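# Put one yellow sponge in each bench tote

## Task

Get exactly one yellow sponge into each of the three totes standing on the bench, with no sponge sticking out past a tote's rim. Every yellow sponge not in a tote must finish on the top of the low shelf, where the extras start. The totes and the cartons beneath the bench must stay where they are, unshifted and unrotated. The robot must not tip over or finish leaning, or the task fails. Nothing counts as done if it stays in place only because the robot is holding it at the end.

## Robot and tools

Robot: TidyBot++, one mobile base (0.54 m long, 0.50 m wide, 0.38 m tall) on four driven casters, carrying a single seven-joint arm with a two-finger gripper. The shoulder sits 0.12 m ahead of the base centre at 0.68 m height. Cameras: base_camera (fixed on the base) and wrist_camera (looks along the hand).

Frames: base frame has its origin on the floor below the base centre, x forward, y left, z up. hand_pose is reported in this frame and marks the point between the finger pads; its z axis runs out along the fingers, its y axis is the closing direction. The odometry frame is the base frame as it was at the scene start; base_odometry counts wheel rotation only, so slip appears as travel and drift of a few cm and degrees builds up. Heading is positive leftward, range -3.142 to 3.142. base_tilt is in degrees, positive when leaning forward or right.

execute_actions(actions, cameras): actions is a list holding one action or none (empty list = just report state and images). An action may contain base, joints, speeds. base holds exactly one key, and it is a relative offset from where the base last measured itself: translate_m (metres, forward +, -2 to 2), strafe_m (metres, left +, -2 to 2) or rotate_rad (radians, counter-clockwise from above +, -6.3 to 6.3). joints is a dictionary of absolute joint targets by name, radians: joint_1_rad (any angle; positive turns the arm clockwise seen from above, opposite to rotate_rad), joint_2_rad shoulder -2.249 to 2.249, joint_3_rad any angle, joint_4_rad elbow -2.579 to 2.579, joint_5_rad any angle, joint_6_rad wrist -2.099 to 2.099, joint_7_rad any angle (hand down: positive is counter-clockwise from above; at 1.57 fingers open toward robot left/right). gripper_pos is absolute, 0 fully open (about 85 mm gap) to 1 fully closed; gap is roughly 85 x (1 - gripper_pos) mm. Continuous joints go the short way; for big turns send steps below half a revolution. speeds caps top speed for this action: translate_m and strafe_m 0.05 to 0.5 m/s, rotate_rad 0.1 to 1.57 rad/s (the top values are defaults). A base move that would need more than about 8.7 s is refused, so split long ones. Unknown keys or out-of-range numbers refuse the whole call with no motion. Joints or base left out may keep pushing toward an earlier target. cameras: list of "base_camera", "wrist_camera" or "all"; omitted or null gives all, [] gives none. Images come in the order given by the pictures line.

wait(seconds): 0 to 10 s, commands nothing, returns state and images. zoom_image(camera, region): region [x0, y0, x1, y1] in pixels of that camera's latest full image, origin top-left, at most 504 x 504. read_manual(section) returns only licence texts. finished_scene(scene): ends the current scene by its integer number, irreversible; the goal must already be met and stable.

Arm geometry: upper arm 0.42 m, forearm 0.31 m, hand 0.31 m to the hand point. With joint_1_rad 0, joint_3_rad 3.14, joint_5_rad 0 (near the start) the arm moves in the base's x-z plane. Tilt from vertical, forward positive: upper arm = joint_2_rad, forearm = joint_2_rad - joint_4_rad, hand = that minus joint_6_rad. Forward reach from the shoulder is the sum of length x sin(tilt); height above it is the sum of length x cos(tilt). The arm begins folded, hand down, reaching up to 0.08 m ahead of the base with the elbow up to 1.15 m high. A downward-pointing hand gets no higher than about 0.94 m, and only near the base.

Reading results: base_status and joint_status describe how the last accepted action ended. done = reached (for the base, wheels turned the full amount, even if slipping). off_target = stopped short and may still push. contact_stop / time_out = target dropped, holding in place. A blocked base pushes hard until timeout and can still report done while short; base contact_stop means something pushed it after arriving. "joint command not followed" with a cause line means the self-collision check rejected the arm targets (the gripper target still runs); not_followed joints may be retried on later actions until given valid targets. Nothing prevents the arm hitting the base; ARM HIT flags a hard hit. on_its_own lists motion you did not command. motor_effort is percent of max per motor, bracketed number is the peak. Gripper closed at 1: done means empty or very thin contents; off_target means it is holding something at the shown reading. Closed fingertips reach about 20 mm beyond the hand point.

Accuracy: friction leaves joints slightly off even when done; correct by sending last command + (wanted - read). The hand often ends 1-2 cm off, more when stretched; trust the cameras. A held load makes the arm sag; never command a loaded joint to its reading. Each later reply and its thinking lets time pass while the robot holds its last command.

Avoid: driving while the arm is snagged on something around 0.8 m or higher (can tip the robot); sideways push or pull with a raised hand; shoving totes, cartons or the bench; drops, slams and hard impacts. Torque sensors fault the arm for 10 s above 104.5 N m (joints 1-4) or 51.3 N m (joints 5-7), warnings at 56.7 and 29.4. Holding loads heats motors: MOTOR HOT from 60 °C, OVER-TEMPERATURE FAULT at 75 °C makes the arm sink and reports limit_stop_at_motor_heat; resend targets afterward. Loose objects may occasionally get nudged by outside pushes.

Each tool is called as a command line: name --argument value for each argument, lists and objects as JSON in quotes; but a table of rows of numbers goes row by row, as --pt "numbers of a row", without its own name.

## Session

execute_actions --actions '[]'

Scene clock: 0.00 s.
base_odometry: x=+0.000 y=+0.000 heading=+0.000 (m, m, rad; odometry frame)
base_tilt: forward=-0.6 right=-0.2 (deg)
base_status: not commanded
joint_positions: joint_1_rad=-0.037 joint_2_rad=-0.390 joint_3_rad=+3.134 joint_4_rad=-2.548 joint_5_rad=-0.009 joint_6_rad=-0.844 joint_7_rad=+1.570 gripper_pos=+0.000
joint_status: not commanded
motor_effort: joint_1_rad=+0 joint_2_rad=-1 joint_3_rad=+0 joint_4_rad=+16 joint_5_rad=+1 joint_6_rad=+1 joint_7_rad=-1 (%)
hand_pose: x=+0.2639 y=+0.0095 z=+0.5886 quat_wxyz=(-0.004, +0.997, +0.018, +0.070) (m; base frame)
pictures: base_camera, wrist_camera
Images, in order (width x height): base_camera 644x364, wrist_camera 644x476.

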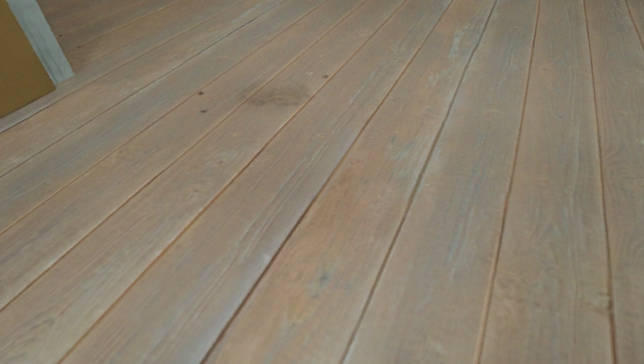

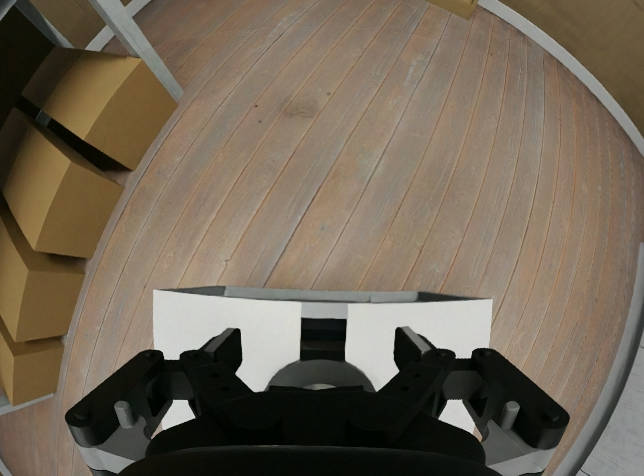

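execute_actions --actions '[{"joints":{"joint_1_rad":-1.0,"joint_2_rad":-0.1,"joint_4_rad":-1.2,"joint_6_rad":-1.1}}]' --cameras '["wrist_camera"]'

execute_actions --actions '[{"joints":{"joint_1_rad":0.5}}]' --cameras '["wrist_camera"]'

Scene clock: 5.80 s.
base_odometry: x=+0.000 y=+0.000 heading=+0.000 (m, m, rad; odometry frame)
base_tilt: forward=-0.6 right=-0.2 (deg)
base_status: not commanded
joint_positions: joint_1_rad=-0.984 joint_2_rad=-0.124 joint_3_rad=+3.134 joint_4_rad=-1.209 joint_5_rad=-0.009 joint_6_rad=-1.069 joint_7_rad=+1.570 gripper_pos=+0.000
joint_status: all done
motor_effort: joint_1_rad=+0(0) joint_2_rad=-15(15) joint_3_rad=+0(1) joint_4_rad=+22(22) joint_5_rad=+1(1) joint_6_rad=+8(8) joint_7_rad=-1(1) (%)
hand_pose: x=+0.3815 y=+0.4085 z=+1.0750 quat_wxyz=(-0.229, +0.775, +0.418, +0.415) (m; base frame)
pictures: wrist_camera
Images, in order (width x height): wrist_camera 644x476.

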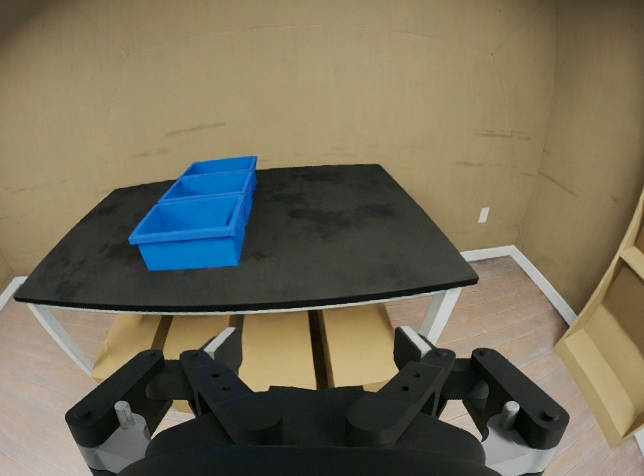

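Scene clock: 8.53 s.
base_odometry: x=+0.000 y=+0.000 heading=+0.000 (m, m, rad; odometry frame)
base_tilt: forward=-0.6 right=-0.1 (deg)
base_status: not commanded
joint_positions: joint_1_rad=+0.485 joint_2_rad=-0.118 joint_3_rad=+3.134 joint_4_rad=-1.209 joint_5_rad=-0.009 joint_6_rad=-1.069 joint_7_rad=+1.570 gripper_pos=+0.000
joint_status: all done
motor_effort: joint_1_rad=+0(1) joint_2_rad=-15(16) joint_3_rad=+0(1) joint_4_rad=+22(23) joint_5_rad=+2(1) joint_6_rad=+8(8) joint_7_rad=-1(1) (%)
hand_pose: x=+0.5544 y=-0.2211 z=+1.0716 quat_wxyz=(+0.107, +0.857, -0.209, +0.459) (m; base frame)
pictures: wrist_camera
Images, in order (width x height): wrist_camera 644x476.

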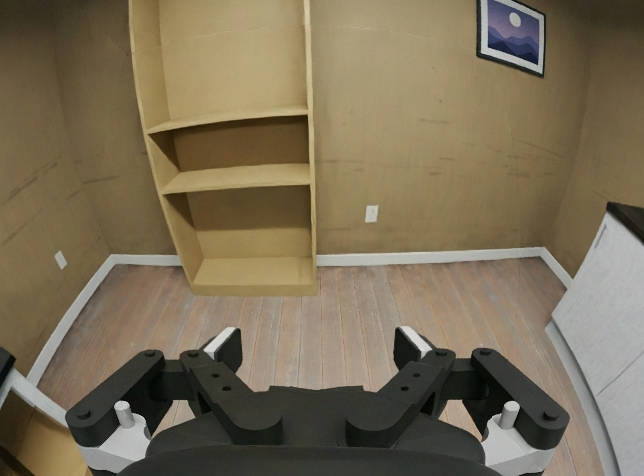

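execute_actions --actions '[{"base":{"rotate_rad":1.06},"joints":{"joint_1_rad":-1.5}}]'

Scene clock: 13.83 s.
base_odometry: x=+0.000 y=+0.000 heading=+1.059 (m, m, rad; odometry frame)
base_tilt: forward=-0.6 right=-0.3 (deg)
base_status: done
joint_positions: joint_1_rad=-1.486 joint_2_rad=-0.097 joint_3_rad=+3.133 joint_4_rad=-1.209 joint_5_rad=-0.009 joint_6_rad=-1.069 joint_7_rad=+1.570 gripper_pos=+0.000
joint_status: all done
motor_effort: joint_1_rad=+0(2) joint_2_rad=-16(20) joint_3_rad=+1(2) joint_4_rad=+22(22) joint_5_rad=+1(0) joint_6_rad=+7(8) joint_7_rad=-1(1) (%)
hand_pose: x=+0.1530 y=+0.4947 z=+1.0615 quat_wxyz=(-0.317, +0.651, +0.602, +0.336) (m; base frame)
pictures: base_camera, wrist_camera
Images, in order (width x height): base_camera 644x364, wrist_camera 644x476.

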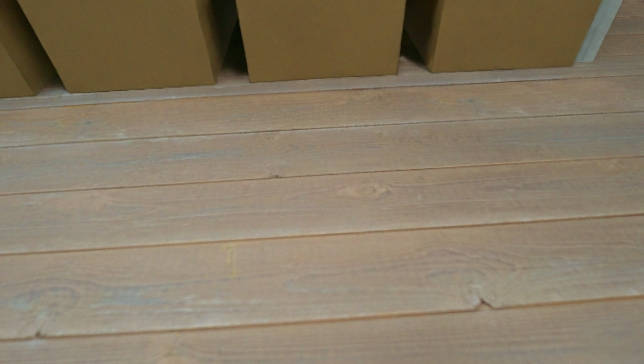

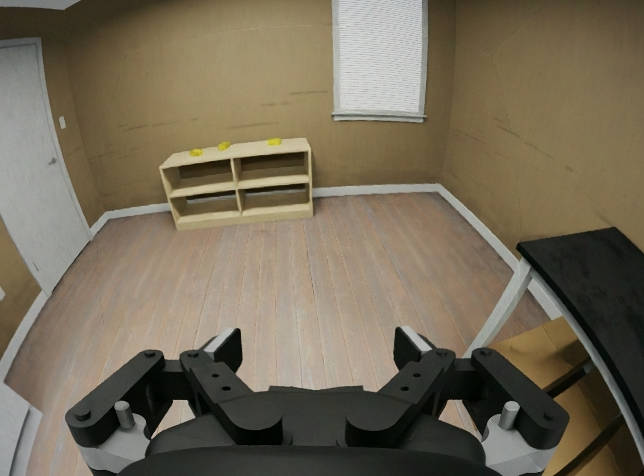

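execute_actions --actions '[{"base":{"rotate_rad":0.04},"joints":{"joint_1_rad":0,"joint_2_rad":0.1,"joint_4_rad":-0.6,"joint_6_rad":-1.8}}]' --cameras '[]'

execute_actions --actions '[{"base":{"strafe_m":0.25}}]' --cameras '[]'

execute_actions --actions '[{"base":{"translate_m":0.4}}]'

Scene clock: 22.53 s.
base_odometry: x=+0.000 y=+0.000 heading=+1.098 (m, m, rad; odometry frame)
base_tilt: forward=-0.7 right=-0.2 (deg)
base_status: done
joint_positions: joint_1_rad=-0.015 joint_2_rad=+0.076 joint_3_rad=+3.131 joint_4_rad=-0.613 joint_5_rad=-0.009 joint_6_rad=-1.770 joint_7_rad=+1.570 gripper_pos=+0.000
joint_status: all done
motor_effort: joint_1_rad=+1(2) joint_2_rad=-17(19) joint_3_rad=+0(2) joint_4_rad=+15(23) joint_5_rad=+1(0) joint_6_rad=+6(7) joint_7_rad=-1(1) (%)
hand_pose: x=+0.5467 y=+0.0149 z=+1.1027 quat_wxyz=(-0.009, +0.942, +0.014, +0.335) (m; base frame)
pictures: none
No camera images: the call's "cameras" was empty. Leave "cameras" out to get every camera's image.

Scene clock: 24.30 s.
base_odometry: x=-0.223 y=+0.114 heading=+1.099 (m, m, rad; odometry frame)
base_tilt: forward=-0.6 right=-0.2 (deg)
base_status: done
joint_positions: joint_1_rad=-0.012 joint_2_rad=+0.076 joint_3_rad=+3.131 joint_4_rad=-0.613 joint_5_rad=-0.009 joint_6_rad=-1.770 joint_7_rad=+1.570 gripper_pos=+0.000
joint_status: not commanded
motor_effort: joint_1_rad=+1(3) joint_2_rad=-17(18) joint_3_rad=+0(2) joint_4_rad=+16(16) joint_5_rad=+2(3) joint_6_rad=+6(5) joint_7_rad=-1(1) (%)
hand_pose: x=+0.5471 y=+0.0133 z=+1.1023 quat_wxyz=(-0.008, +0.942, +0.012, +0.335) (m; base frame)
pictures: none
No camera images: the call's "cameras" was empty. Leave "cameras" out to get every camera's image.

Scene clock: 26.47 s.
base_odometry: x=-0.041 y=+0.470 heading=+1.099 (m, m, rad; odometry frame)
base_tilt: forward=-0.7 right=-0.2 (deg)
base_status: done
joint_positions: joint_1_rad=-0.011 joint_2_rad=+0.100 joint_3_rad=+3.131 joint_4_rad=-0.610 joint_5_rad=-0.009 joint_6_rad=-1.772 joint_7_rad=+1.570 gripper_pos=+0.000
joint_status: not commanded
motor_effort: joint_1_rad=+1(0) joint_2_rad=-19(22) joint_3_rad=+0(0) joint_4_rad=+17(17) joint_5_rad=+2(1) joint_6_rad=+6(7) joint_7_rad=-1(1) (%)
hand_pose: x=+0.5563 y=+0.0134 z=+1.0931 quat_wxyz=(-0.008, +0.946, +0.012, +0.324) (m; base frame)
pictures: base_camera, wrist_camera
Images, in order (width x height): base_camera 644x364, wrist_camera 644x476.

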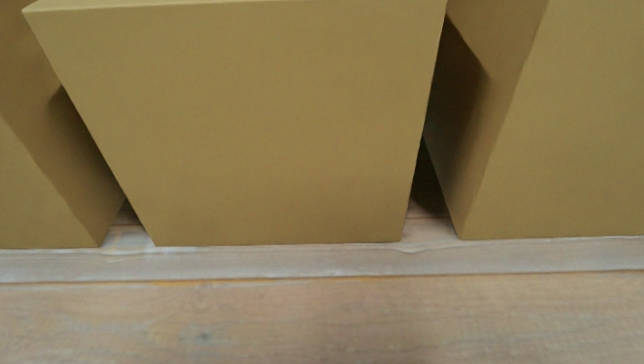

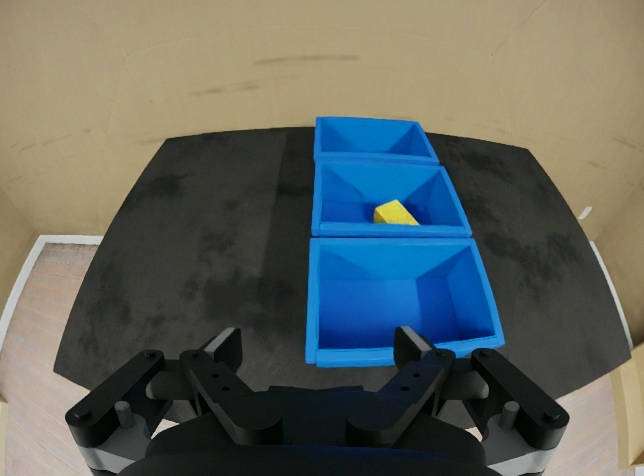

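execute_actions --actions '[{"base":{"translate_m":-0.85},"joints":{"joint_2_rad":-0.3,"joint_4_rad":-1.7,"joint_6_rad":-0.9}}]' --cameras '[]'

execute_actions --actions '[{"base":{"rotate_rad":1.571}}]' --cameras '[]'

execute_actions --actions '[{"base":{"translate_m":0.9}}]'

Scene clock: 34.97 s.
base_odometry: x=-0.428 y=-0.287 heading=+1.099 (m, m, rad; odometry frame)
base_tilt: forward=-0.5 right=-0.1 (deg)
base_status: done
joint_positions: joint_1_rad=-0.009 joint_2_rad=-0.290 joint_3_rad=+3.131 joint_4_rad=-1.692 joint_5_rad=-0.009 joint_6_rad=-0.930 joint_7_rad=+1.570 gripper_pos=+0.000
joint_status: all done
motor_effort: joint_1_rad=+0(2) joint_2_rad=-10(23) joint_3_rad=+1(3) joint_4_rad=+23(24) joint_5_rad=+1(0) joint_6_rad=+7(7) joint_7_rad=-1(1) (%)
hand_pose: x=+0.5337 y=+0.0122 z=+0.9227 quat_wxyz=(-0.007, +0.919, +0.008, +0.393) (m; base frame)
pictures: none
No camera images: the call's "cameras" was empty. Leave "cameras" out to get every camera's image.

Scene clock: 37.30 s.
base_odometry: x=-0.428 y=-0.287 heading=+2.669 (m, m, rad; odometry frame)
base_tilt: forward=-0.6 right=-0.2 (deg)
base_status: done
joint_positions: joint_1_rad=-0.009 joint_2_rad=-0.290 joint_3_rad=+3.131 joint_4_rad=-1.692 joint_5_rad=-0.009 joint_6_rad=-0.927 joint_7_rad=+1.570 gripper_pos=+0.000
joint_status: not commanded
motor_effort: joint_1_rad=+0(1) joint_2_rad=-10(12) joint_3_rad=+1(2) joint_4_rad=+23(24) joint_5_rad=+1(0) joint_6_rad=+7(7) joint_7_rad=-1(1) (%)
hand_pose: x=+0.5344 y=+0.0124 z=+0.9234 quat_wxyz=(-0.007, +0.919, +0.008, +0.395) (m; base frame)
pictures: none
No camera images: the call's "cameras" was empty. Leave "cameras" out to get every camera's image.

Scene clock: 40.47 s.
base_odometry: x=-1.230 y=+0.121 heading=+2.670 (m, m, rad; odometry frame)
base_tilt: forward=-0.5 right=-0.1 (deg)
base_status: done
joint_positions: joint_1_rad=-0.009 joint_2_rad=-0.293 joint_3_rad=+3.131 joint_4_rad=-1.693 joint_5_rad=-0.009 joint_6_rad=-0.925 joint_7_rad=+1.570 gripper_pos=+0.000
joint_status: not commanded
motor_effort: joint_1_rad=+0(1) joint_2_rad=-9(13) joint_3_rad=+1(1) joint_4_rad=+23(25) joint_5_rad=+1(2) joint_6_rad=+8(8) joint_7_rad=-1(1) (%)
hand_pose: x=+0.5340 y=+0.0124 z=+0.9250 quat_wxyz=(-0.007, +0.918, +0.008, +0.397) (m; base frame)
pictures: base_camera, wrist_camera
Images, in order (width x height): base_camera 644x364, wrist_camera 644x476.

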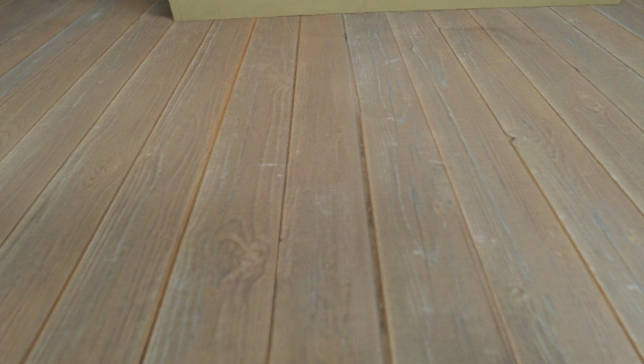

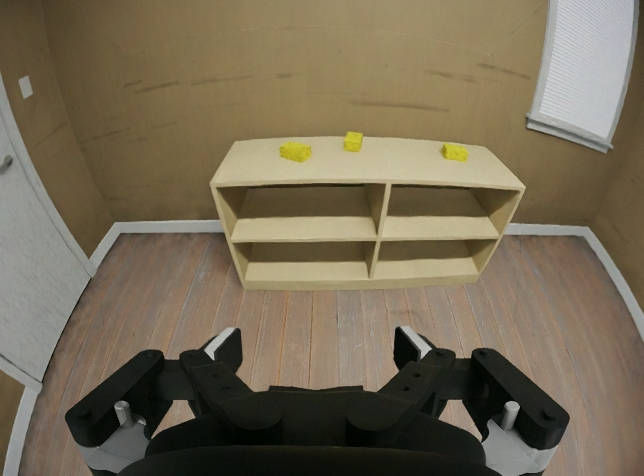

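execute_actions --actions '[{"base":{"translate_m":0.68},"joints":{"joint_2_rad":0.3,"joint_4_rad":-1.25,"joint_6_rad":-1.59}}]'

Scene clock: 46.60 s.
base_odometry: x=-1.836 y=+0.430 heading=+2.671 (m, m, rad; odometry frame)
base_tilt: forward=-0.6 right=-0.2 (deg)
base_status: done
joint_positions: joint_1_rad=-0.009 joint_2_rad=+0.298 joint_3_rad=+3.131 joint_4_rad=-1.260 joint_5_rad=-0.009 joint_6_rad=-1.559 joint_7_rad=+1.570 gripper_pos=+0.000
joint_status: all done
motor_effort: joint_1_rad=+1(1) joint_2_rad=-27(30) joint_3_rad=+0(1) joint_4_rad=+20(24) joint_5_rad=+1(2) joint_6_rad=+1(8) joint_7_rad=-1(1) (%)
hand_pose: x=+0.5640 y=+0.0125 z=+0.7768 quat_wxyz=(-0.006, +1.000, +0.009, +0.012) (m; base frame)
pictures: base_camera, wrist_camera
Images, in order (width x height): base_camera 644x364, wrist_camera 644x476.

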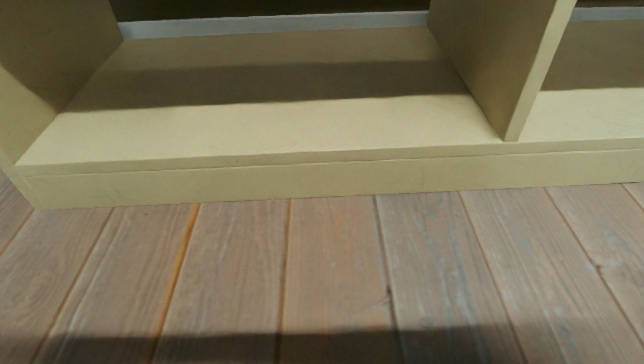

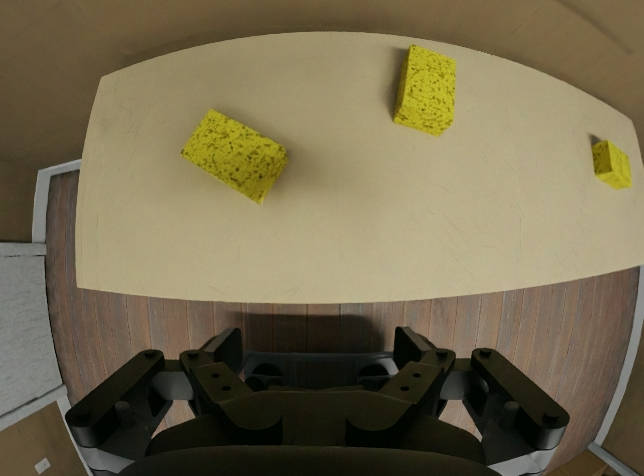

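execute_actions --actions '[{"base":{"strafe_m":0.085},"joints":{"joint_7_rad":-0.5}}]' --cameras '[]'

execute_actions --actions '[{"base":{"translate_m":0.05},"joints":{"joint_2_rad":0.57,"joint_4_rad":-1.1,"joint_6_rad":-1.46}}]' --cameras '["wrist_camera"]'

Scene clock: 52.43 s.
base_odometry: x=-1.875 y=+0.354 heading=+2.671 (m, m, rad; odometry frame)
base_tilt: forward=-0.6 right=-0.3 (deg)
base_status: done
joint_positions: joint_1_rad=-0.009 joint_2_rad=+0.298 joint_3_rad=+3.131 joint_4_rad=-1.260 joint_5_rad=-0.009 joint_6_rad=-1.561 joint_7_rad=-0.479 gripper_pos=+0.000
joint_status: all done
motor_effort: joint_1_rad=+1(4) joint_2_rad=-28(28) joint_3_rad=+0(2) joint_4_rad=+19(19) joint_5_rad=+1(2) joint_6_rad=+0(1) joint_7_rad=-1(1) (%)
hand_pose: x=+0.5638 y=+0.0123 z=+0.7770 quat_wxyz=(-0.013, +0.527, -0.850, +0.001) (m; base frame)
pictures: none
No camera images: the call's "cameras" was empty. Leave "cameras" out to get every camera's image.

Scene clock: 53.97 s.
base_odometry: x=-1.920 y=+0.376 heading=+2.671 (m, m, rad; odometry frame)
base_tilt: forward=-0.5 right=-0.2 (deg)
base_status: done
joint_positions: joint_1_rad=-0.008 joint_2_rad=+0.569 joint_3_rad=+3.131 joint_4_rad=-1.114 joint_5_rad=-0.009 joint_6_rad=-1.488 joint_7_rad=-0.479 gripper_pos=+0.000
joint_status: all done
motor_effort: joint_1_rad=+1(1) joint_2_rad=-36(39) joint_3_rad=+0(1) joint_4_rad=+18(21) joint_5_rad=+1(2) joint_6_rad=+0(2) joint_7_rad=-1(1) (%)
hand_pose: x=+0.6486 y=+0.0135 z=+0.6900 quat_wxyz=(+0.009, +0.526, -0.850, -0.014) (m; base frame)
pictures: wrist_camera
Images, in order (width x height): wrist_camera 644x476.

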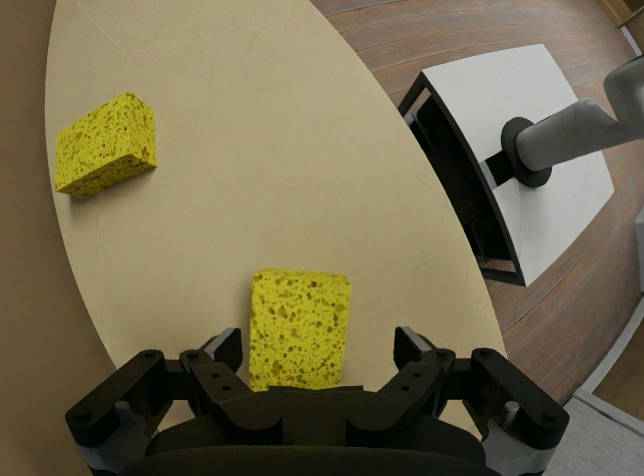

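execute_actions --actions '[{"joints":{"joint_2_rad":0.63,"joint_4_rad":-1.09,"joint_6_rad":-1.45,"joint_7_rad":-0.6}}]' --cameras '["wrist_camera"]'

Scene clock: 57.23 s.
base_odometry: x=-1.920 y=+0.376 heading=+2.671 (m, m, rad; odometry frame)
base_tilt: forward=-0.6 right=-0.1 (deg)
base_status: not commanded
joint_positions: joint_1_rad=-0.008 joint_2_rad=+0.617 joint_3_rad=+3.131 joint_4_rad=-1.101 joint_5_rad=-0.009 joint_6_rad=-1.480 joint_7_rad=-0.560 gripper_pos=+0.000
joint_status: all done
motor_effort: joint_1_rad=+1(0) joint_2_rad=-38(39) joint_3_rad=+0(0) joint_4_rad=+19(18) joint_5_rad=+1(1) joint_6_rad=+0(0) joint_7_rad=-1(1) (%)
hand_pose: x=+0.6555 y=+0.0136 z=+0.6679 quat_wxyz=(+0.021, +0.491, -0.871, -0.020) (m; base frame)
pictures: wrist_camera
Images, in order (width x height): wrist_camera 644x476.

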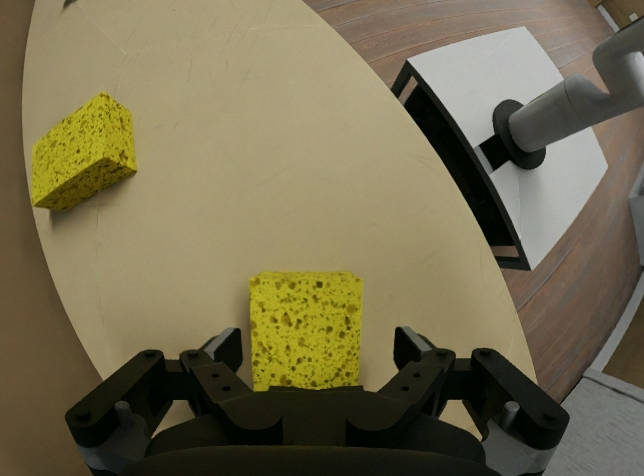

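execute_actions --actions '[{"joints":{"joint_2_rad":0.71,"joint_6_rad":-1.41}}]' --cameras '["wrist_camera"]'

Scene clock: 60.33 s.
base_odometry: x=-1.920 y=+0.376 heading=+2.671 (m, m, rad; odometry frame)
base_tilt: forward=-0.7 right=-0.3 (deg)
base_status: not commanded
joint_positions: joint_1_rad=-0.008 joint_2_rad=+0.697 joint_3_rad=+3.131 joint_4_rad=-1.095 joint_5_rad=-0.009 joint_6_rad=-1.438 joint_7_rad=-0.560 gripper_pos=+0.000
joint_status: all done
motor_effort: joint_1_rad=+0(1) joint_2_rad=-40(42) joint_3_rad=+0(1) joint_4_rad=+18(19) joint_5_rad=+2(1) joint_6_rad=+0(2) joint_7_rad=-1(1) (%)
hand_pose: x=+0.6678 y=+0.0138 z=+0.6252 quat_wxyz=(+0.036, +0.490, -0.870, -0.028) (m; base frame)
pictures: wrist_camera
Images, in order (width x height): wrist_camera 644x476.

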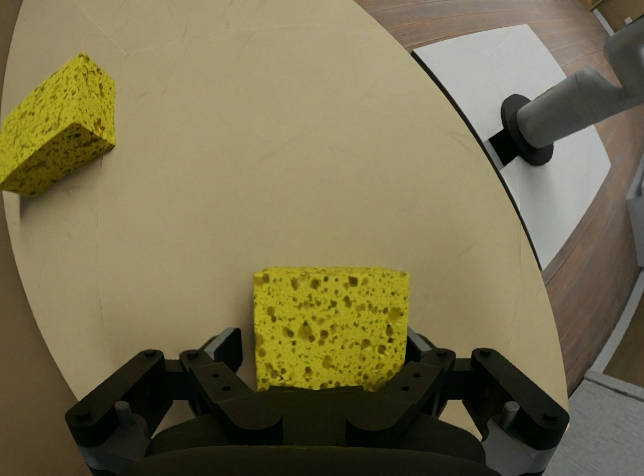

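execute_actions --actions '[{"joints":{"gripper_pos":1}}]' --cameras '["wrist_camera"]'

execute_actions --actions '[{"joints":{"joint_2_rad":0.2,"joint_4_rad":-1.35,"joint_6_rad":-1.5}}]' --cameras '["wrist_camera"]'

execute_actions --actions '[{"base":{"translate_m":-1.74},"joints":{"joint_2_rad":0.0,"joint_4_rad":-1.0,"joint_6_rad":-1.3,"joint_7_rad":0.0}}]' --cameras '[]'

execute_actions --actions '[{"base":{"rotate_rad":-1.571}}]' --cameras '[]'

execute_actions --actions '[{"base":{"translate_m":1.0}}]'

Scene clock: 71.03 s.
base_odometry: x=-1.920 y=+0.376 heading=+2.671 (m, m, rad; odometry frame)
base_tilt: forward=-0.5 right=-0.2 (deg)
base_status: not commanded
joint_positions: joint_1_rad=-0.008 joint_2_rad=+0.692 joint_3_rad=+3.131 joint_4_rad=-1.081 joint_5_rad=-0.009 joint_6_rad=-1.436 joint_7_rad=-0.560 gripper_pos=+0.377
joint_status: gripper_pos off_target (ended at +0.377, target +1.000)
motor_effort: joint_1_rad=+0(1) joint_2_rad=-34(40) joint_3_rad=+0(1) joint_4_rad=+15(19) joint_5_rad=+1(0) joint_6_rad=+0(1) joint_7_rad=-1(1) (%)
hand_pose: x=+0.6741 y=+0.0139 z=+0.6323 quat_wxyz=(+0.026, +0.491, -0.871, -0.023) (m; base frame)
pictures: wrist_camera
Images, in order (width x height): wrist_camera 644x476.

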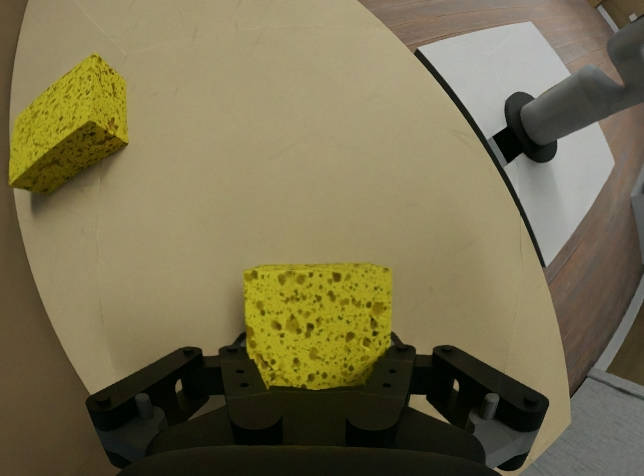

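Scene clock: 72.77 s.
base_odometry: x=-1.920 y=+0.376 heading=+2.671 (m, m, rad; odometry frame)
base_tilt: forward=-0.6 right=-0.1 (deg)
base_status: not commanded
joint_positions: joint_1_rad=-0.008 joint_2_rad=+0.208 joint_3_rad=+3.131 joint_4_rad=-1.337 joint_5_rad=-0.009 joint_6_rad=-1.471 joint_7_rad=-0.560 gripper_pos=+0.377
joint_status: all done
motor_effort: joint_1_rad=+0(1) joint_2_rad=-25(42) joint_3_rad=+0(1) joint_4_rad=+20(20) joint_5_rad=+2(1) joint_6_rad=+1(1) joint_7_rad=-1(1) (%)
hand_pose: x=+0.5588 y=+0.0123 z=+0.7927 quat_wxyz=(-0.058, +0.491, -0.869, +0.025) (m; base frame)
pictures: wrist_camera
Images, in order (width x height): wrist_camera 644x476.

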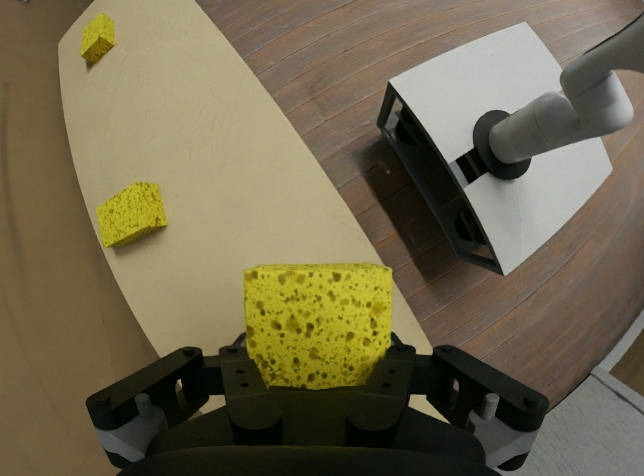

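Scene clock: 77.70 s.
base_odometry: x=-0.369 y=-0.413 heading=+2.671 (m, m, rad; odometry frame)
base_tilt: forward=-0.6 right=-0.2 (deg)
base_status: done
joint_positions: joint_1_rad=-0.008 joint_2_rad=+0.006 joint_3_rad=+3.131 joint_4_rad=-1.004 joint_5_rad=-0.009 joint_6_rad=-1.327 joint_7_rad=-0.042 gripper_pos=+0.377
joint_status: all done
motor_effort: joint_1_rad=+1(2) joint_2_rad=-17(30) joint_3_rad=+0(2) joint_4_rad=+21(22) joint_5_rad=+2(3) joint_6_rad=+7(7) joint_7_rad=-1(1) (%)
hand_pose: x=+0.6120 y=+0.0129 z=+1.0537 quat_wxyz=(-0.288, +0.643, -0.658, +0.265) (m; base frame)
pictures: none
No camera images: the call's "cameras" was empty. Leave "cameras" out to get every camera's image.

Scene clock: 80.03 s.
base_odometry: x=-0.369 y=-0.413 heading=+1.101 (m, m, rad; odometry frame)
base_tilt: forward=-0.6 right=-0.2 (deg)
base_status: done
joint_positions: joint_1_rad=-0.001 joint_2_rad=+0.006 joint_3_rad=+3.137 joint_4_rad=-1.004 joint_5_rad=-0.009 joint_6_rad=-1.326 joint_7_rad=-0.042 gripper_pos=+0.377
joint_status: not commanded
motor_effort: joint_1_rad=+1(4) joint_2_rad=-18(22) joint_3_rad=+0(4) joint_4_rad=+22(22) joint_5_rad=+1(3) joint_6_rad=+7(7) joint_7_rad=-1(1) (%)
hand_pose: x=+0.6122 y=+0.0072 z=+1.0537 quat_wxyz=(-0.286, +0.640, -0.662, +0.267) (m; base frame)
pictures: none
No camera images: the call's "cameras" was empty. Leave "cameras" out to get every camera's image.

Scene clock: 83.40 s.
base_odometry: x=+0.085 y=+0.478 heading=+1.100 (m, m, rad; odometry frame)
base_tilt: forward=-0.6 right=-0.3 (deg)
base_status: done
joint_positions: joint_1_rad=-0.001 joint_2_rad=+0.004 joint_3_rad=+3.137 joint_4_rad=-1.004 joint_5_rad=-0.009 joint_6_rad=-1.325 joint_7_rad=-0.042 gripper_pos=+0.377
joint_status: not commanded
motor_effort: joint_1_rad=+1(1) joint_2_rad=-20(23) joint_3_rad=+0(1) joint_4_rad=+21(22) joint_5_rad=+1(2) joint_6_rad=+7(7) joint_7_rad=-1(1) (%)
hand_pose: x=+0.6117 y=+0.0072 z=+1.0554 quat_wxyz=(-0.288, +0.639, -0.661, +0.268) (m; base frame)
pictures: base_camera, wrist_camera
Images, in order (width x height): base_camera 644x364, wrist_camera 644x476.

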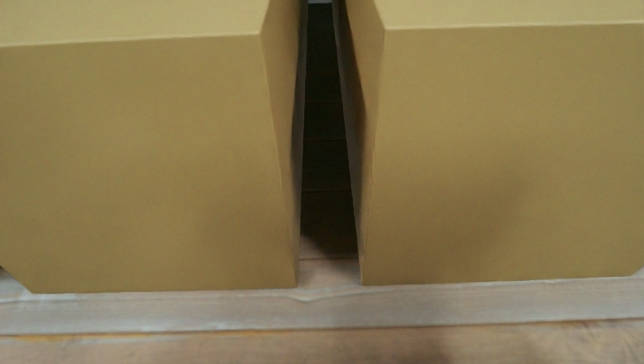

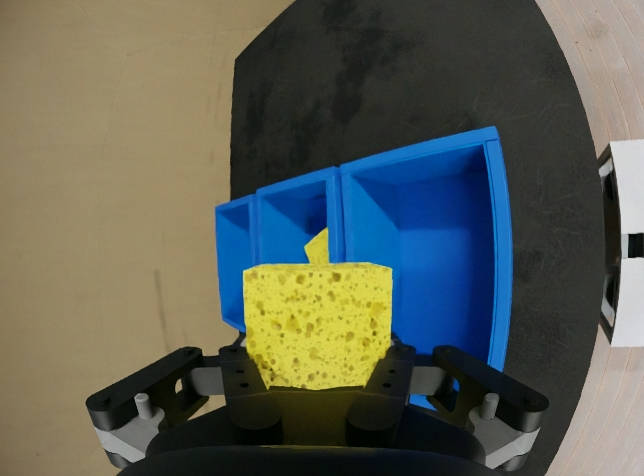

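execute_actions --actions '[{"base":{"translate_m":0.09},"joints":{"joint_2_rad":0.63,"joint_4_rad":-0.39,"joint_6_rad":-1.0,"joint_1_rad":0.02}}]'

execute_actions --actions '[{"joints":{"joint_2_rad":0.75,"joint_4_rad":-0.29,"joint_6_rad":-1.18}}]' --cameras '["wrist_camera"]'

Scene clock: 89.17 s.
base_odometry: x=+0.126 y=+0.559 heading=+1.099 (m, m, rad; odometry frame)
base_tilt: forward=-0.6 right=-0.1 (deg)
base_status: done
joint_positions: joint_1_rad=+0.001 joint_2_rad=+0.624 joint_3_rad=+3.137 joint_4_rad=-0.405 joint_5_rad=-0.009 joint_6_rad=-1.031 joint_7_rad=-0.042 gripper_pos=+0.377
joint_status: all done
motor_effort: joint_1_rad=+0(0) joint_2_rad=-41(43) joint_3_rad=+0(1) joint_4_rad=+23(23) joint_5_rad=+2(2) joint_6_rad=+9(8) joint_7_rad=-1(1) (%)
hand_pose: x=+0.9090 y=+0.0052 z=+1.0389 quat_wxyz=(-0.376, +0.594, -0.618, +0.352) (m; base frame)
pictures: base_camera, wrist_camera
Images, in order (width x height): base_camera 644x364, wrist_camera 644x476.

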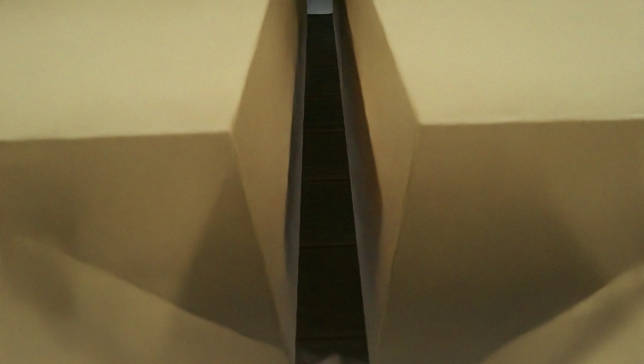

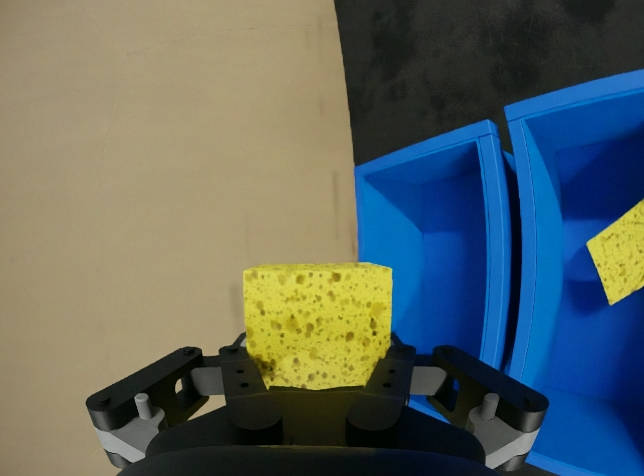

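Scene clock: 90.30 s.
base_odometry: x=+0.126 y=+0.559 heading=+1.099 (m, m, rad; odometry frame)
base_tilt: forward=-0.6 right=-0.2 (deg)
base_status: not commanded
joint_positions: joint_1_rad=+0.001 joint_2_rad=+0.748 joint_3_rad=+3.137 joint_4_rad=-0.300 joint_5_rad=-0.009 joint_6_rad=-1.155 joint_7_rad=-0.042 gripper_pos=+0.377
joint_status: all done
motor_effort: joint_1_rad=+1(0) joint_2_rad=-45(47) joint_3_rad=+0(0) joint_4_rad=+22(24) joint_5_rad=+1(2) joint_6_rad=+8(9) joint_7_rad=-1(1) (%)
hand_pose: x=+0.9284 y=+0.0052 z=+0.9634 quat_wxyz=(-0.331, +0.618, -0.643, +0.308) (m; base frame)
pictures: wrist_camera
Images, in order (width x height): wrist_camera 644x476.

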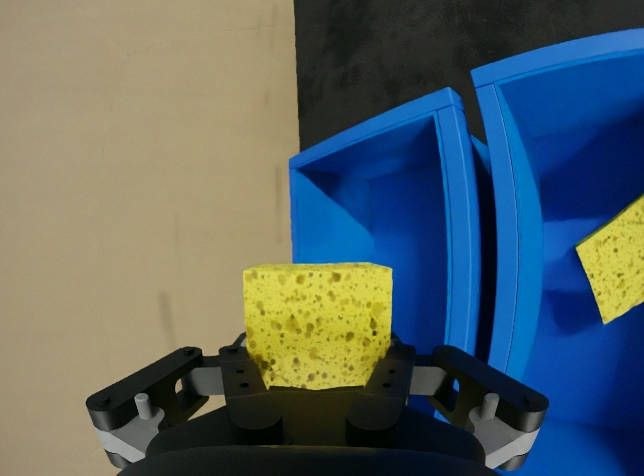

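execute_actions --actions '[{"joints":{"joint_6_rad":-1.32}}]' --cameras '["wrist_camera"]'

execute_actions --actions '[{"joints":{"gripper_pos":0}}]' --cameras '["wrist_camera"]'

execute_actions --actions '[{"joints":{"joint_2_rad":0.3,"joint_4_rad":-0.45,"joint_6_rad":-1.5}}]' --cameras '["wrist_camera"]'

execute_actions --actions '[{"base":{"translate_m":-0.95},"joints":{"joint_1_rad":0,"joint_2_rad":0.0,"joint_4_rad":-1.0,"joint_6_rad":-1.3}}]' --cameras '[]'

execute_actions --actions '[{"base":{"rotate_rad":1.571},"joints":{"joint_2_rad":0.3,"joint_4_rad":-1.25,"joint_6_rad":-1.59,"joint_7_rad":1.57}}]' --cameras '[]'

execute_actions --actions '[{"base":{"translate_m":1.7}}]'

Scene clock: 98.53 s.
base_odometry: x=+0.126 y=+0.559 heading=+1.099 (m, m, rad; odometry frame)
base_tilt: forward=-0.6 right=-0.2 (deg)
base_status: not commanded
joint_positions: joint_1_rad=+0.001 joint_2_rad=+0.748 joint_3_rad=+3.137 joint_4_rad=-0.298 joint_5_rad=-0.009 joint_6_rad=-1.305 joint_7_rad=-0.042 gripper_pos=+0.377
joint_status: all done
motor_effort: joint_1_rad=+0(1) joint_2_rad=-44(46) joint_3_rad=-1(0) joint_4_rad=+21(23) joint_5_rad=+2(1) joint_6_rad=+7(8) joint_7_rad=-1(1) (%)
hand_pose: x=+0.8983 y=+0.0053 z=+0.9292 quat_wxyz=(-0.283, +0.640, -0.665, +0.262) (m; base frame)
pictures: wrist_camera
Images, in order (width x height): wrist_camera 644x476.

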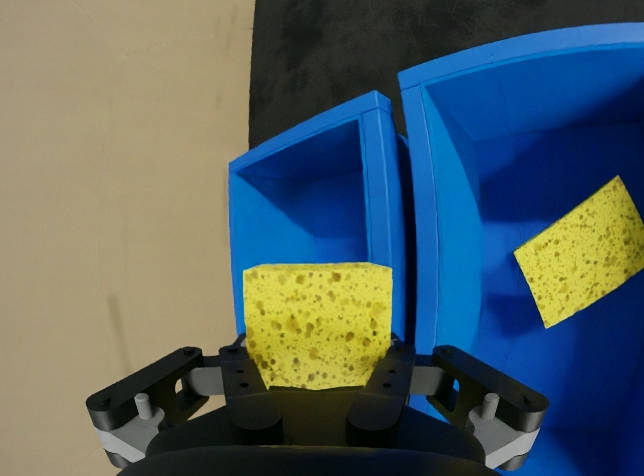

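Scene clock: 99.63 s.
base_odometry: x=+0.126 y=+0.559 heading=+1.099 (m, m, rad; odometry frame)
base_tilt: forward=-0.5 right=-0.2 (deg)
base_status: not commanded
joint_positions: joint_1_rad=+0.001 joint_2_rad=+0.748 joint_3_rad=+3.137 joint_4_rad=-0.298 joint_5_rad=-0.009 joint_6_rad=-1.305 joint_7_rad=-0.042 gripper_pos=+0.000
joint_status: all done
motor_effort: joint_1_rad=+0(1) joint_2_rad=-44(44) joint_3_rad=+0(1) joint_4_rad=+21(22) joint_5_rad=+2(2) joint_6_rad=+7(7) joint_7_rad=-1(1) (%)
hand_pose: x=+0.8983 y=+0.0053 z=+0.9292 quat_wxyz=(-0.283, +0.640, -0.665, +0.262) (m; base frame)
pictures: wrist_camera
Images, in order (width x height): wrist_camera 644x476.

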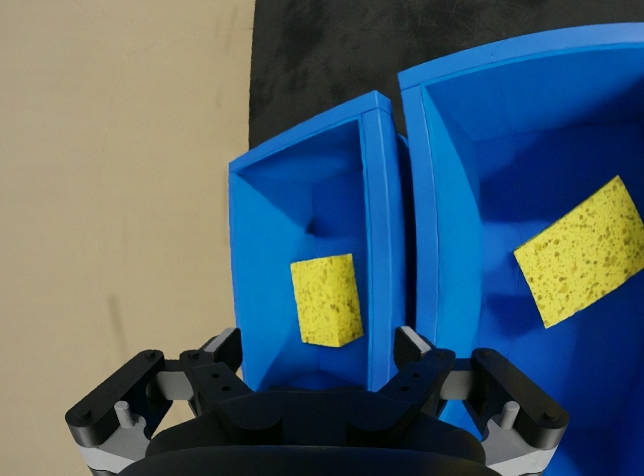

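Scene clock: 101.57 s.
base_odometry: x=+0.126 y=+0.559 heading=+1.099 (m, m, rad; odometry frame)
base_tilt: forward=-0.6 right=-0.2 (deg)
base_status: not commanded
joint_positions: joint_1_rad=+0.001 joint_2_rad=+0.293 joint_3_rad=+3.137 joint_4_rad=-0.438 joint_5_rad=-0.009 joint_6_rad=-1.469 joint_7_rad=-0.042 gripper_pos=+0.000
joint_status: all done
motor_effort: joint_1_rad=+0(0) joint_2_rad=-27(47) joint_3_rad=+0(1) joint_4_rad=+18(22) joint_5_rad=+1(1) joint_6_rad=+8(7) joint_7_rad=-1(1) (%)
hand_pose: x=+0.7018 y=+0.0057 z=+1.1355 quat_wxyz=(-0.331, +0.619, -0.641, +0.310) (m; base frame)
pictures: wrist_camera
Images, in order (width x height): wrist_camera 644x476.

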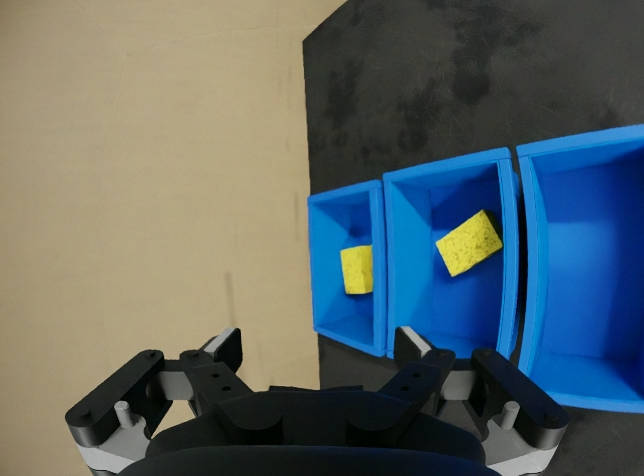

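Scene clock: 104.93 s.
base_odometry: x=-0.307 y=-0.287 heading=+1.098 (m, m, rad; odometry frame)
base_tilt: forward=-0.7 right=-0.2 (deg)
base_status: done
joint_positions: joint_1_rad=+0.002 joint_2_rad=+0.007 joint_3_rad=+3.137 joint_4_rad=-0.990 joint_5_rad=-0.009 joint_6_rad=-1.330 joint_7_rad=-0.042 gripper_pos=+0.000
joint_status: all done
motor_effort: joint_1_rad=+0(4) joint_2_rad=-17(31) joint_3_rad=+0(2) joint_4_rad=+20(22) joint_5_rad=+1(2) joint_6_rad=+7(7) joint_7_rad=-1(1) (%)
hand_pose: x=+0.6124 y=+0.0057 z=+1.0596 quat_wxyz=(-0.289, +0.637, -0.661, +0.271) (m; base frame)
pictures: none
No camera images: the call's "cameras" was empty. Leave "cameras" out to get every camera's image.

Scene clock: 107.27 s.
base_odometry: x=-0.307 y=-0.287 heading=+2.668 (m, m, rad; odometry frame)
base_tilt: forward=-0.7 right=-0.2 (deg)
base_status: done
joint_positions: joint_1_rad=-0.006 joint_2_rad=+0.295 joint_3_rad=+3.131 joint_4_rad=-1.243 joint_5_rad=-0.009 joint_6_rad=-1.560 joint_7_rad=+1.545 gripper_pos=+0.000
joint_status: all done
motor_effort: joint_1_rad=+0(4) joint_2_rad=-28(31) joint_3_rad=+0(3) joint_4_rad=+20(21) joint_5_rad=+1(3) joint_6_rad=+1(6) joint_7_rad=-1(1) (%)
hand_pose: x=+0.5688 y=+0.0111 z=+0.7836 quat_wxyz=(-0.007, +1.000, -0.005, +0.022) (m; base frame)
pictures: none
No camera images: the call's "cameras" was empty. Leave "cameras" out to get every camera's image.

Scene clock: 112.03 s.
base_odometry: x=-1.822 y=+0.485 heading=+2.669 (m, m, rad; odometry frame)
base_tilt: forward=-0.6 right=-0.2 (deg)
base_status: done
joint_positions: joint_1_rad=-0.006 joint_2_rad=+0.295 joint_3_rad=+3.131 joint_4_rad=-1.244 joint_5_rad=-0.009 joint_6_rad=-1.565 joint_7_rad=+1.545 gripper_pos=+0.000
joint_status: not commanded
motor_effort: joint_1_rad=+0(2) joint_2_rad=-28(31) joint_3_rad=+0(1) joint_4_rad=+20(21) joint_5_rad=+2(2) joint_6_rad=+0(1) joint_7_rad=-1(1) (%)
hand_pose: x=+0.5672 y=+0.0111 z=+0.7832 quat_wxyz=(-0.006, +1.000, -0.005, +0.019) (m; base frame)
pictures: base_camera, wrist_camera
Images, in order (width x height): base_camera 644x364, wrist_camera 644x476.

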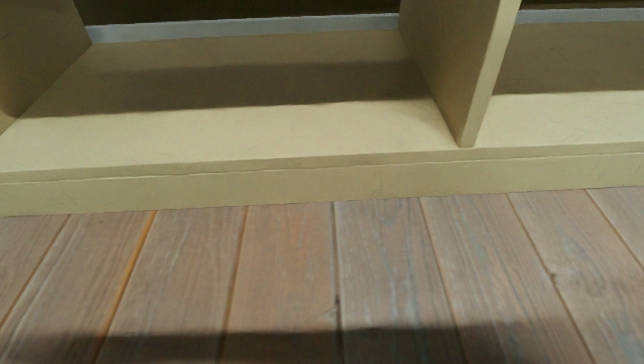

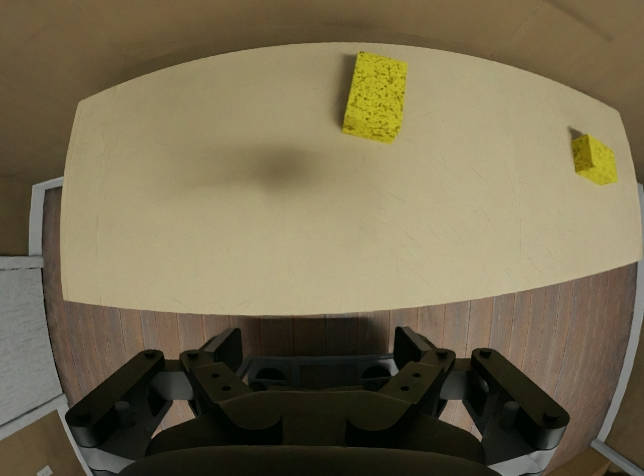

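execute_actions --actions '[{"base":{"strafe_m":-0.062},"joints":{"joint_7_rad":1.42}}]' --cameras '[]'

execute_actions --actions '[{"base":{"translate_m":0.115},"joints":{"joint_2_rad":0.56,"joint_4_rad":-1.1,"joint_6_rad":-1.46}}]' --cameras '["wrist_camera"]'

Scene clock: 117.80 s.
base_odometry: x=-1.794 y=+0.541 heading=+2.670 (m, m, rad; odometry frame)
base_tilt: forward=-0.6 right=-0.2 (deg)
base_status: done
joint_positions: joint_1_rad=+0.001 joint_2_rad=+0.295 joint_3_rad=+3.133 joint_4_rad=-1.244 joint_5_rad=-0.009 joint_6_rad=-1.565 joint_7_rad=+1.454 gripper_pos=+0.000
joint_status: all done
motor_effort: joint_1_rad=+0(4) joint_2_rad=-28(29) joint_3_rad=+0(3) joint_4_rad=+19(19) joint_5_rad=+0(2) joint_6_rad=+1(1) joint_7_rad=-1(1) (%)
hand_pose: x=+0.5671 y=+0.0075 z=+0.7831 quat_wxyz=(-0.007, +0.998, -0.054, +0.018) (m; base frame)
pictures: none
No camera images: the call's "cameras" was empty. Leave "cameras" out to get every camera's image.

Scene clock: 119.40 s.
base_odometry: x=-1.896 y=+0.593 heading=+2.669 (m, m, rad; odometry frame)
base_tilt: forward=-0.6 right=-0.1 (deg)
base_status: done
joint_positions: joint_1_rad=+0.001 joint_2_rad=+0.567 joint_3_rad=+3.133 joint_4_rad=-1.113 joint_5_rad=-0.009 joint_6_rad=-1.485 joint_7_rad=+1.454 gripper_pos=+0.000
joint_status: all done
motor_effort: joint_1_rad=+0(2) joint_2_rad=-36(41) joint_3_rad=+0(0) joint_4_rad=+19(21) joint_5_rad=+1(2) joint_6_rad=+0(2) joint_7_rad=-1(1) (%)
hand_pose: x=+0.6502 y=+0.0078 z=+0.6917 quat_wxyz=(-0.006, +0.998, -0.055, -0.012) (m; base frame)
pictures: wrist_camera
Images, in order (width x height): wrist_camera 644x476.

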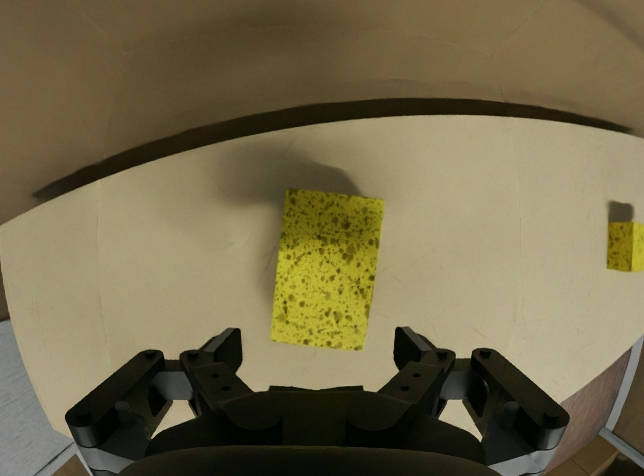

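execute_actions --actions '[{"base":{"translate_m":0.025},"joints":{"joint_7_rad":1.32,"joint_2_rad":0.62,"joint_4_rad":-1.09}}]' --cameras '["wrist_camera"]'

Scene clock: 123.03 s.
base_odometry: x=-1.919 y=+0.605 heading=+2.669 (m, m, rad; odometry frame)
base_tilt: forward=-0.5 right=-0.2 (deg)
base_status: done
joint_positions: joint_1_rad=+0.001 joint_2_rad=+0.614 joint_3_rad=+3.133 joint_4_rad=-1.097 joint_5_rad=-0.009 joint_6_rad=-1.485 joint_7_rad=+1.360 gripper_pos=+0.000
joint_status: all done
motor_effort: joint_1_rad=+1(3) joint_2_rad=-38(41) joint_3_rad=+0(2) joint_4_rad=+18(20) joint_5_rad=+1(1) joint_6_rad=+0(0) joint_7_rad=-1(1) (%)
hand_pose: x=+0.6558 y=+0.0078 z=+0.6709 quat_wxyz=(-0.004, +0.994, -0.102, -0.028) (m; base frame)
pictures: wrist_camera
Images, in order (width x height): wrist_camera 644x476.

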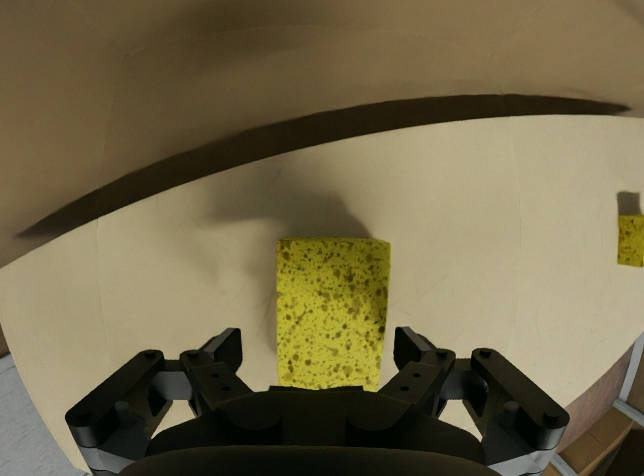

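execute_actions --actions '[{"joints":{"joint_2_rad":0.71,"joint_6_rad":-1.42}}]' --cameras '["wrist_camera"]'

Scene clock: 125.97 s.
base_odometry: x=-1.918 y=+0.605 heading=+2.669 (m, m, rad; odometry frame)
base_tilt: forward=-0.6 right=-0.2 (deg)
base_status: not commanded
joint_positions: joint_1_rad=+0.001 joint_2_rad=+0.702 joint_3_rad=+3.133 joint_4_rad=-1.094 joint_5_rad=-0.009 joint_6_rad=-1.449 joint_7_rad=+1.360 gripper_pos=+0.000
joint_status: all done
motor_effort: joint_1_rad=+0(1) joint_2_rad=-40(43) joint_3_rad=+0(0) joint_4_rad=+18(19) joint_5_rad=+1(2) joint_6_rad=-1(0) joint_7_rad=-1(1) (%)
hand_pose: x=+0.6648 y=+0.0079 z=+0.6230 quat_wxyz=(-0.002, +0.993, -0.103, -0.052) (m; base frame)
pictures: wrist_camera
Images, in order (width x height): wrist_camera 644x476.

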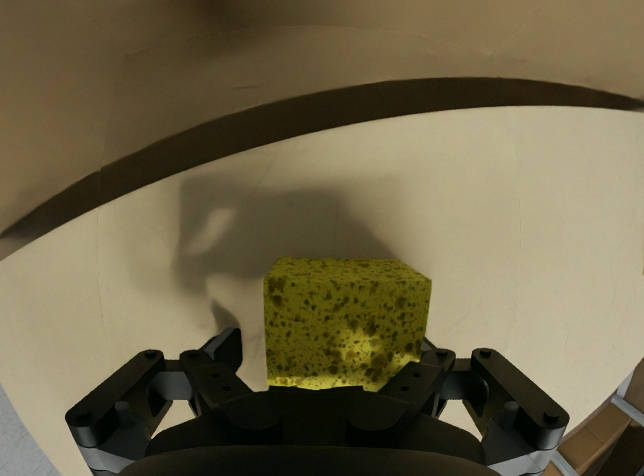

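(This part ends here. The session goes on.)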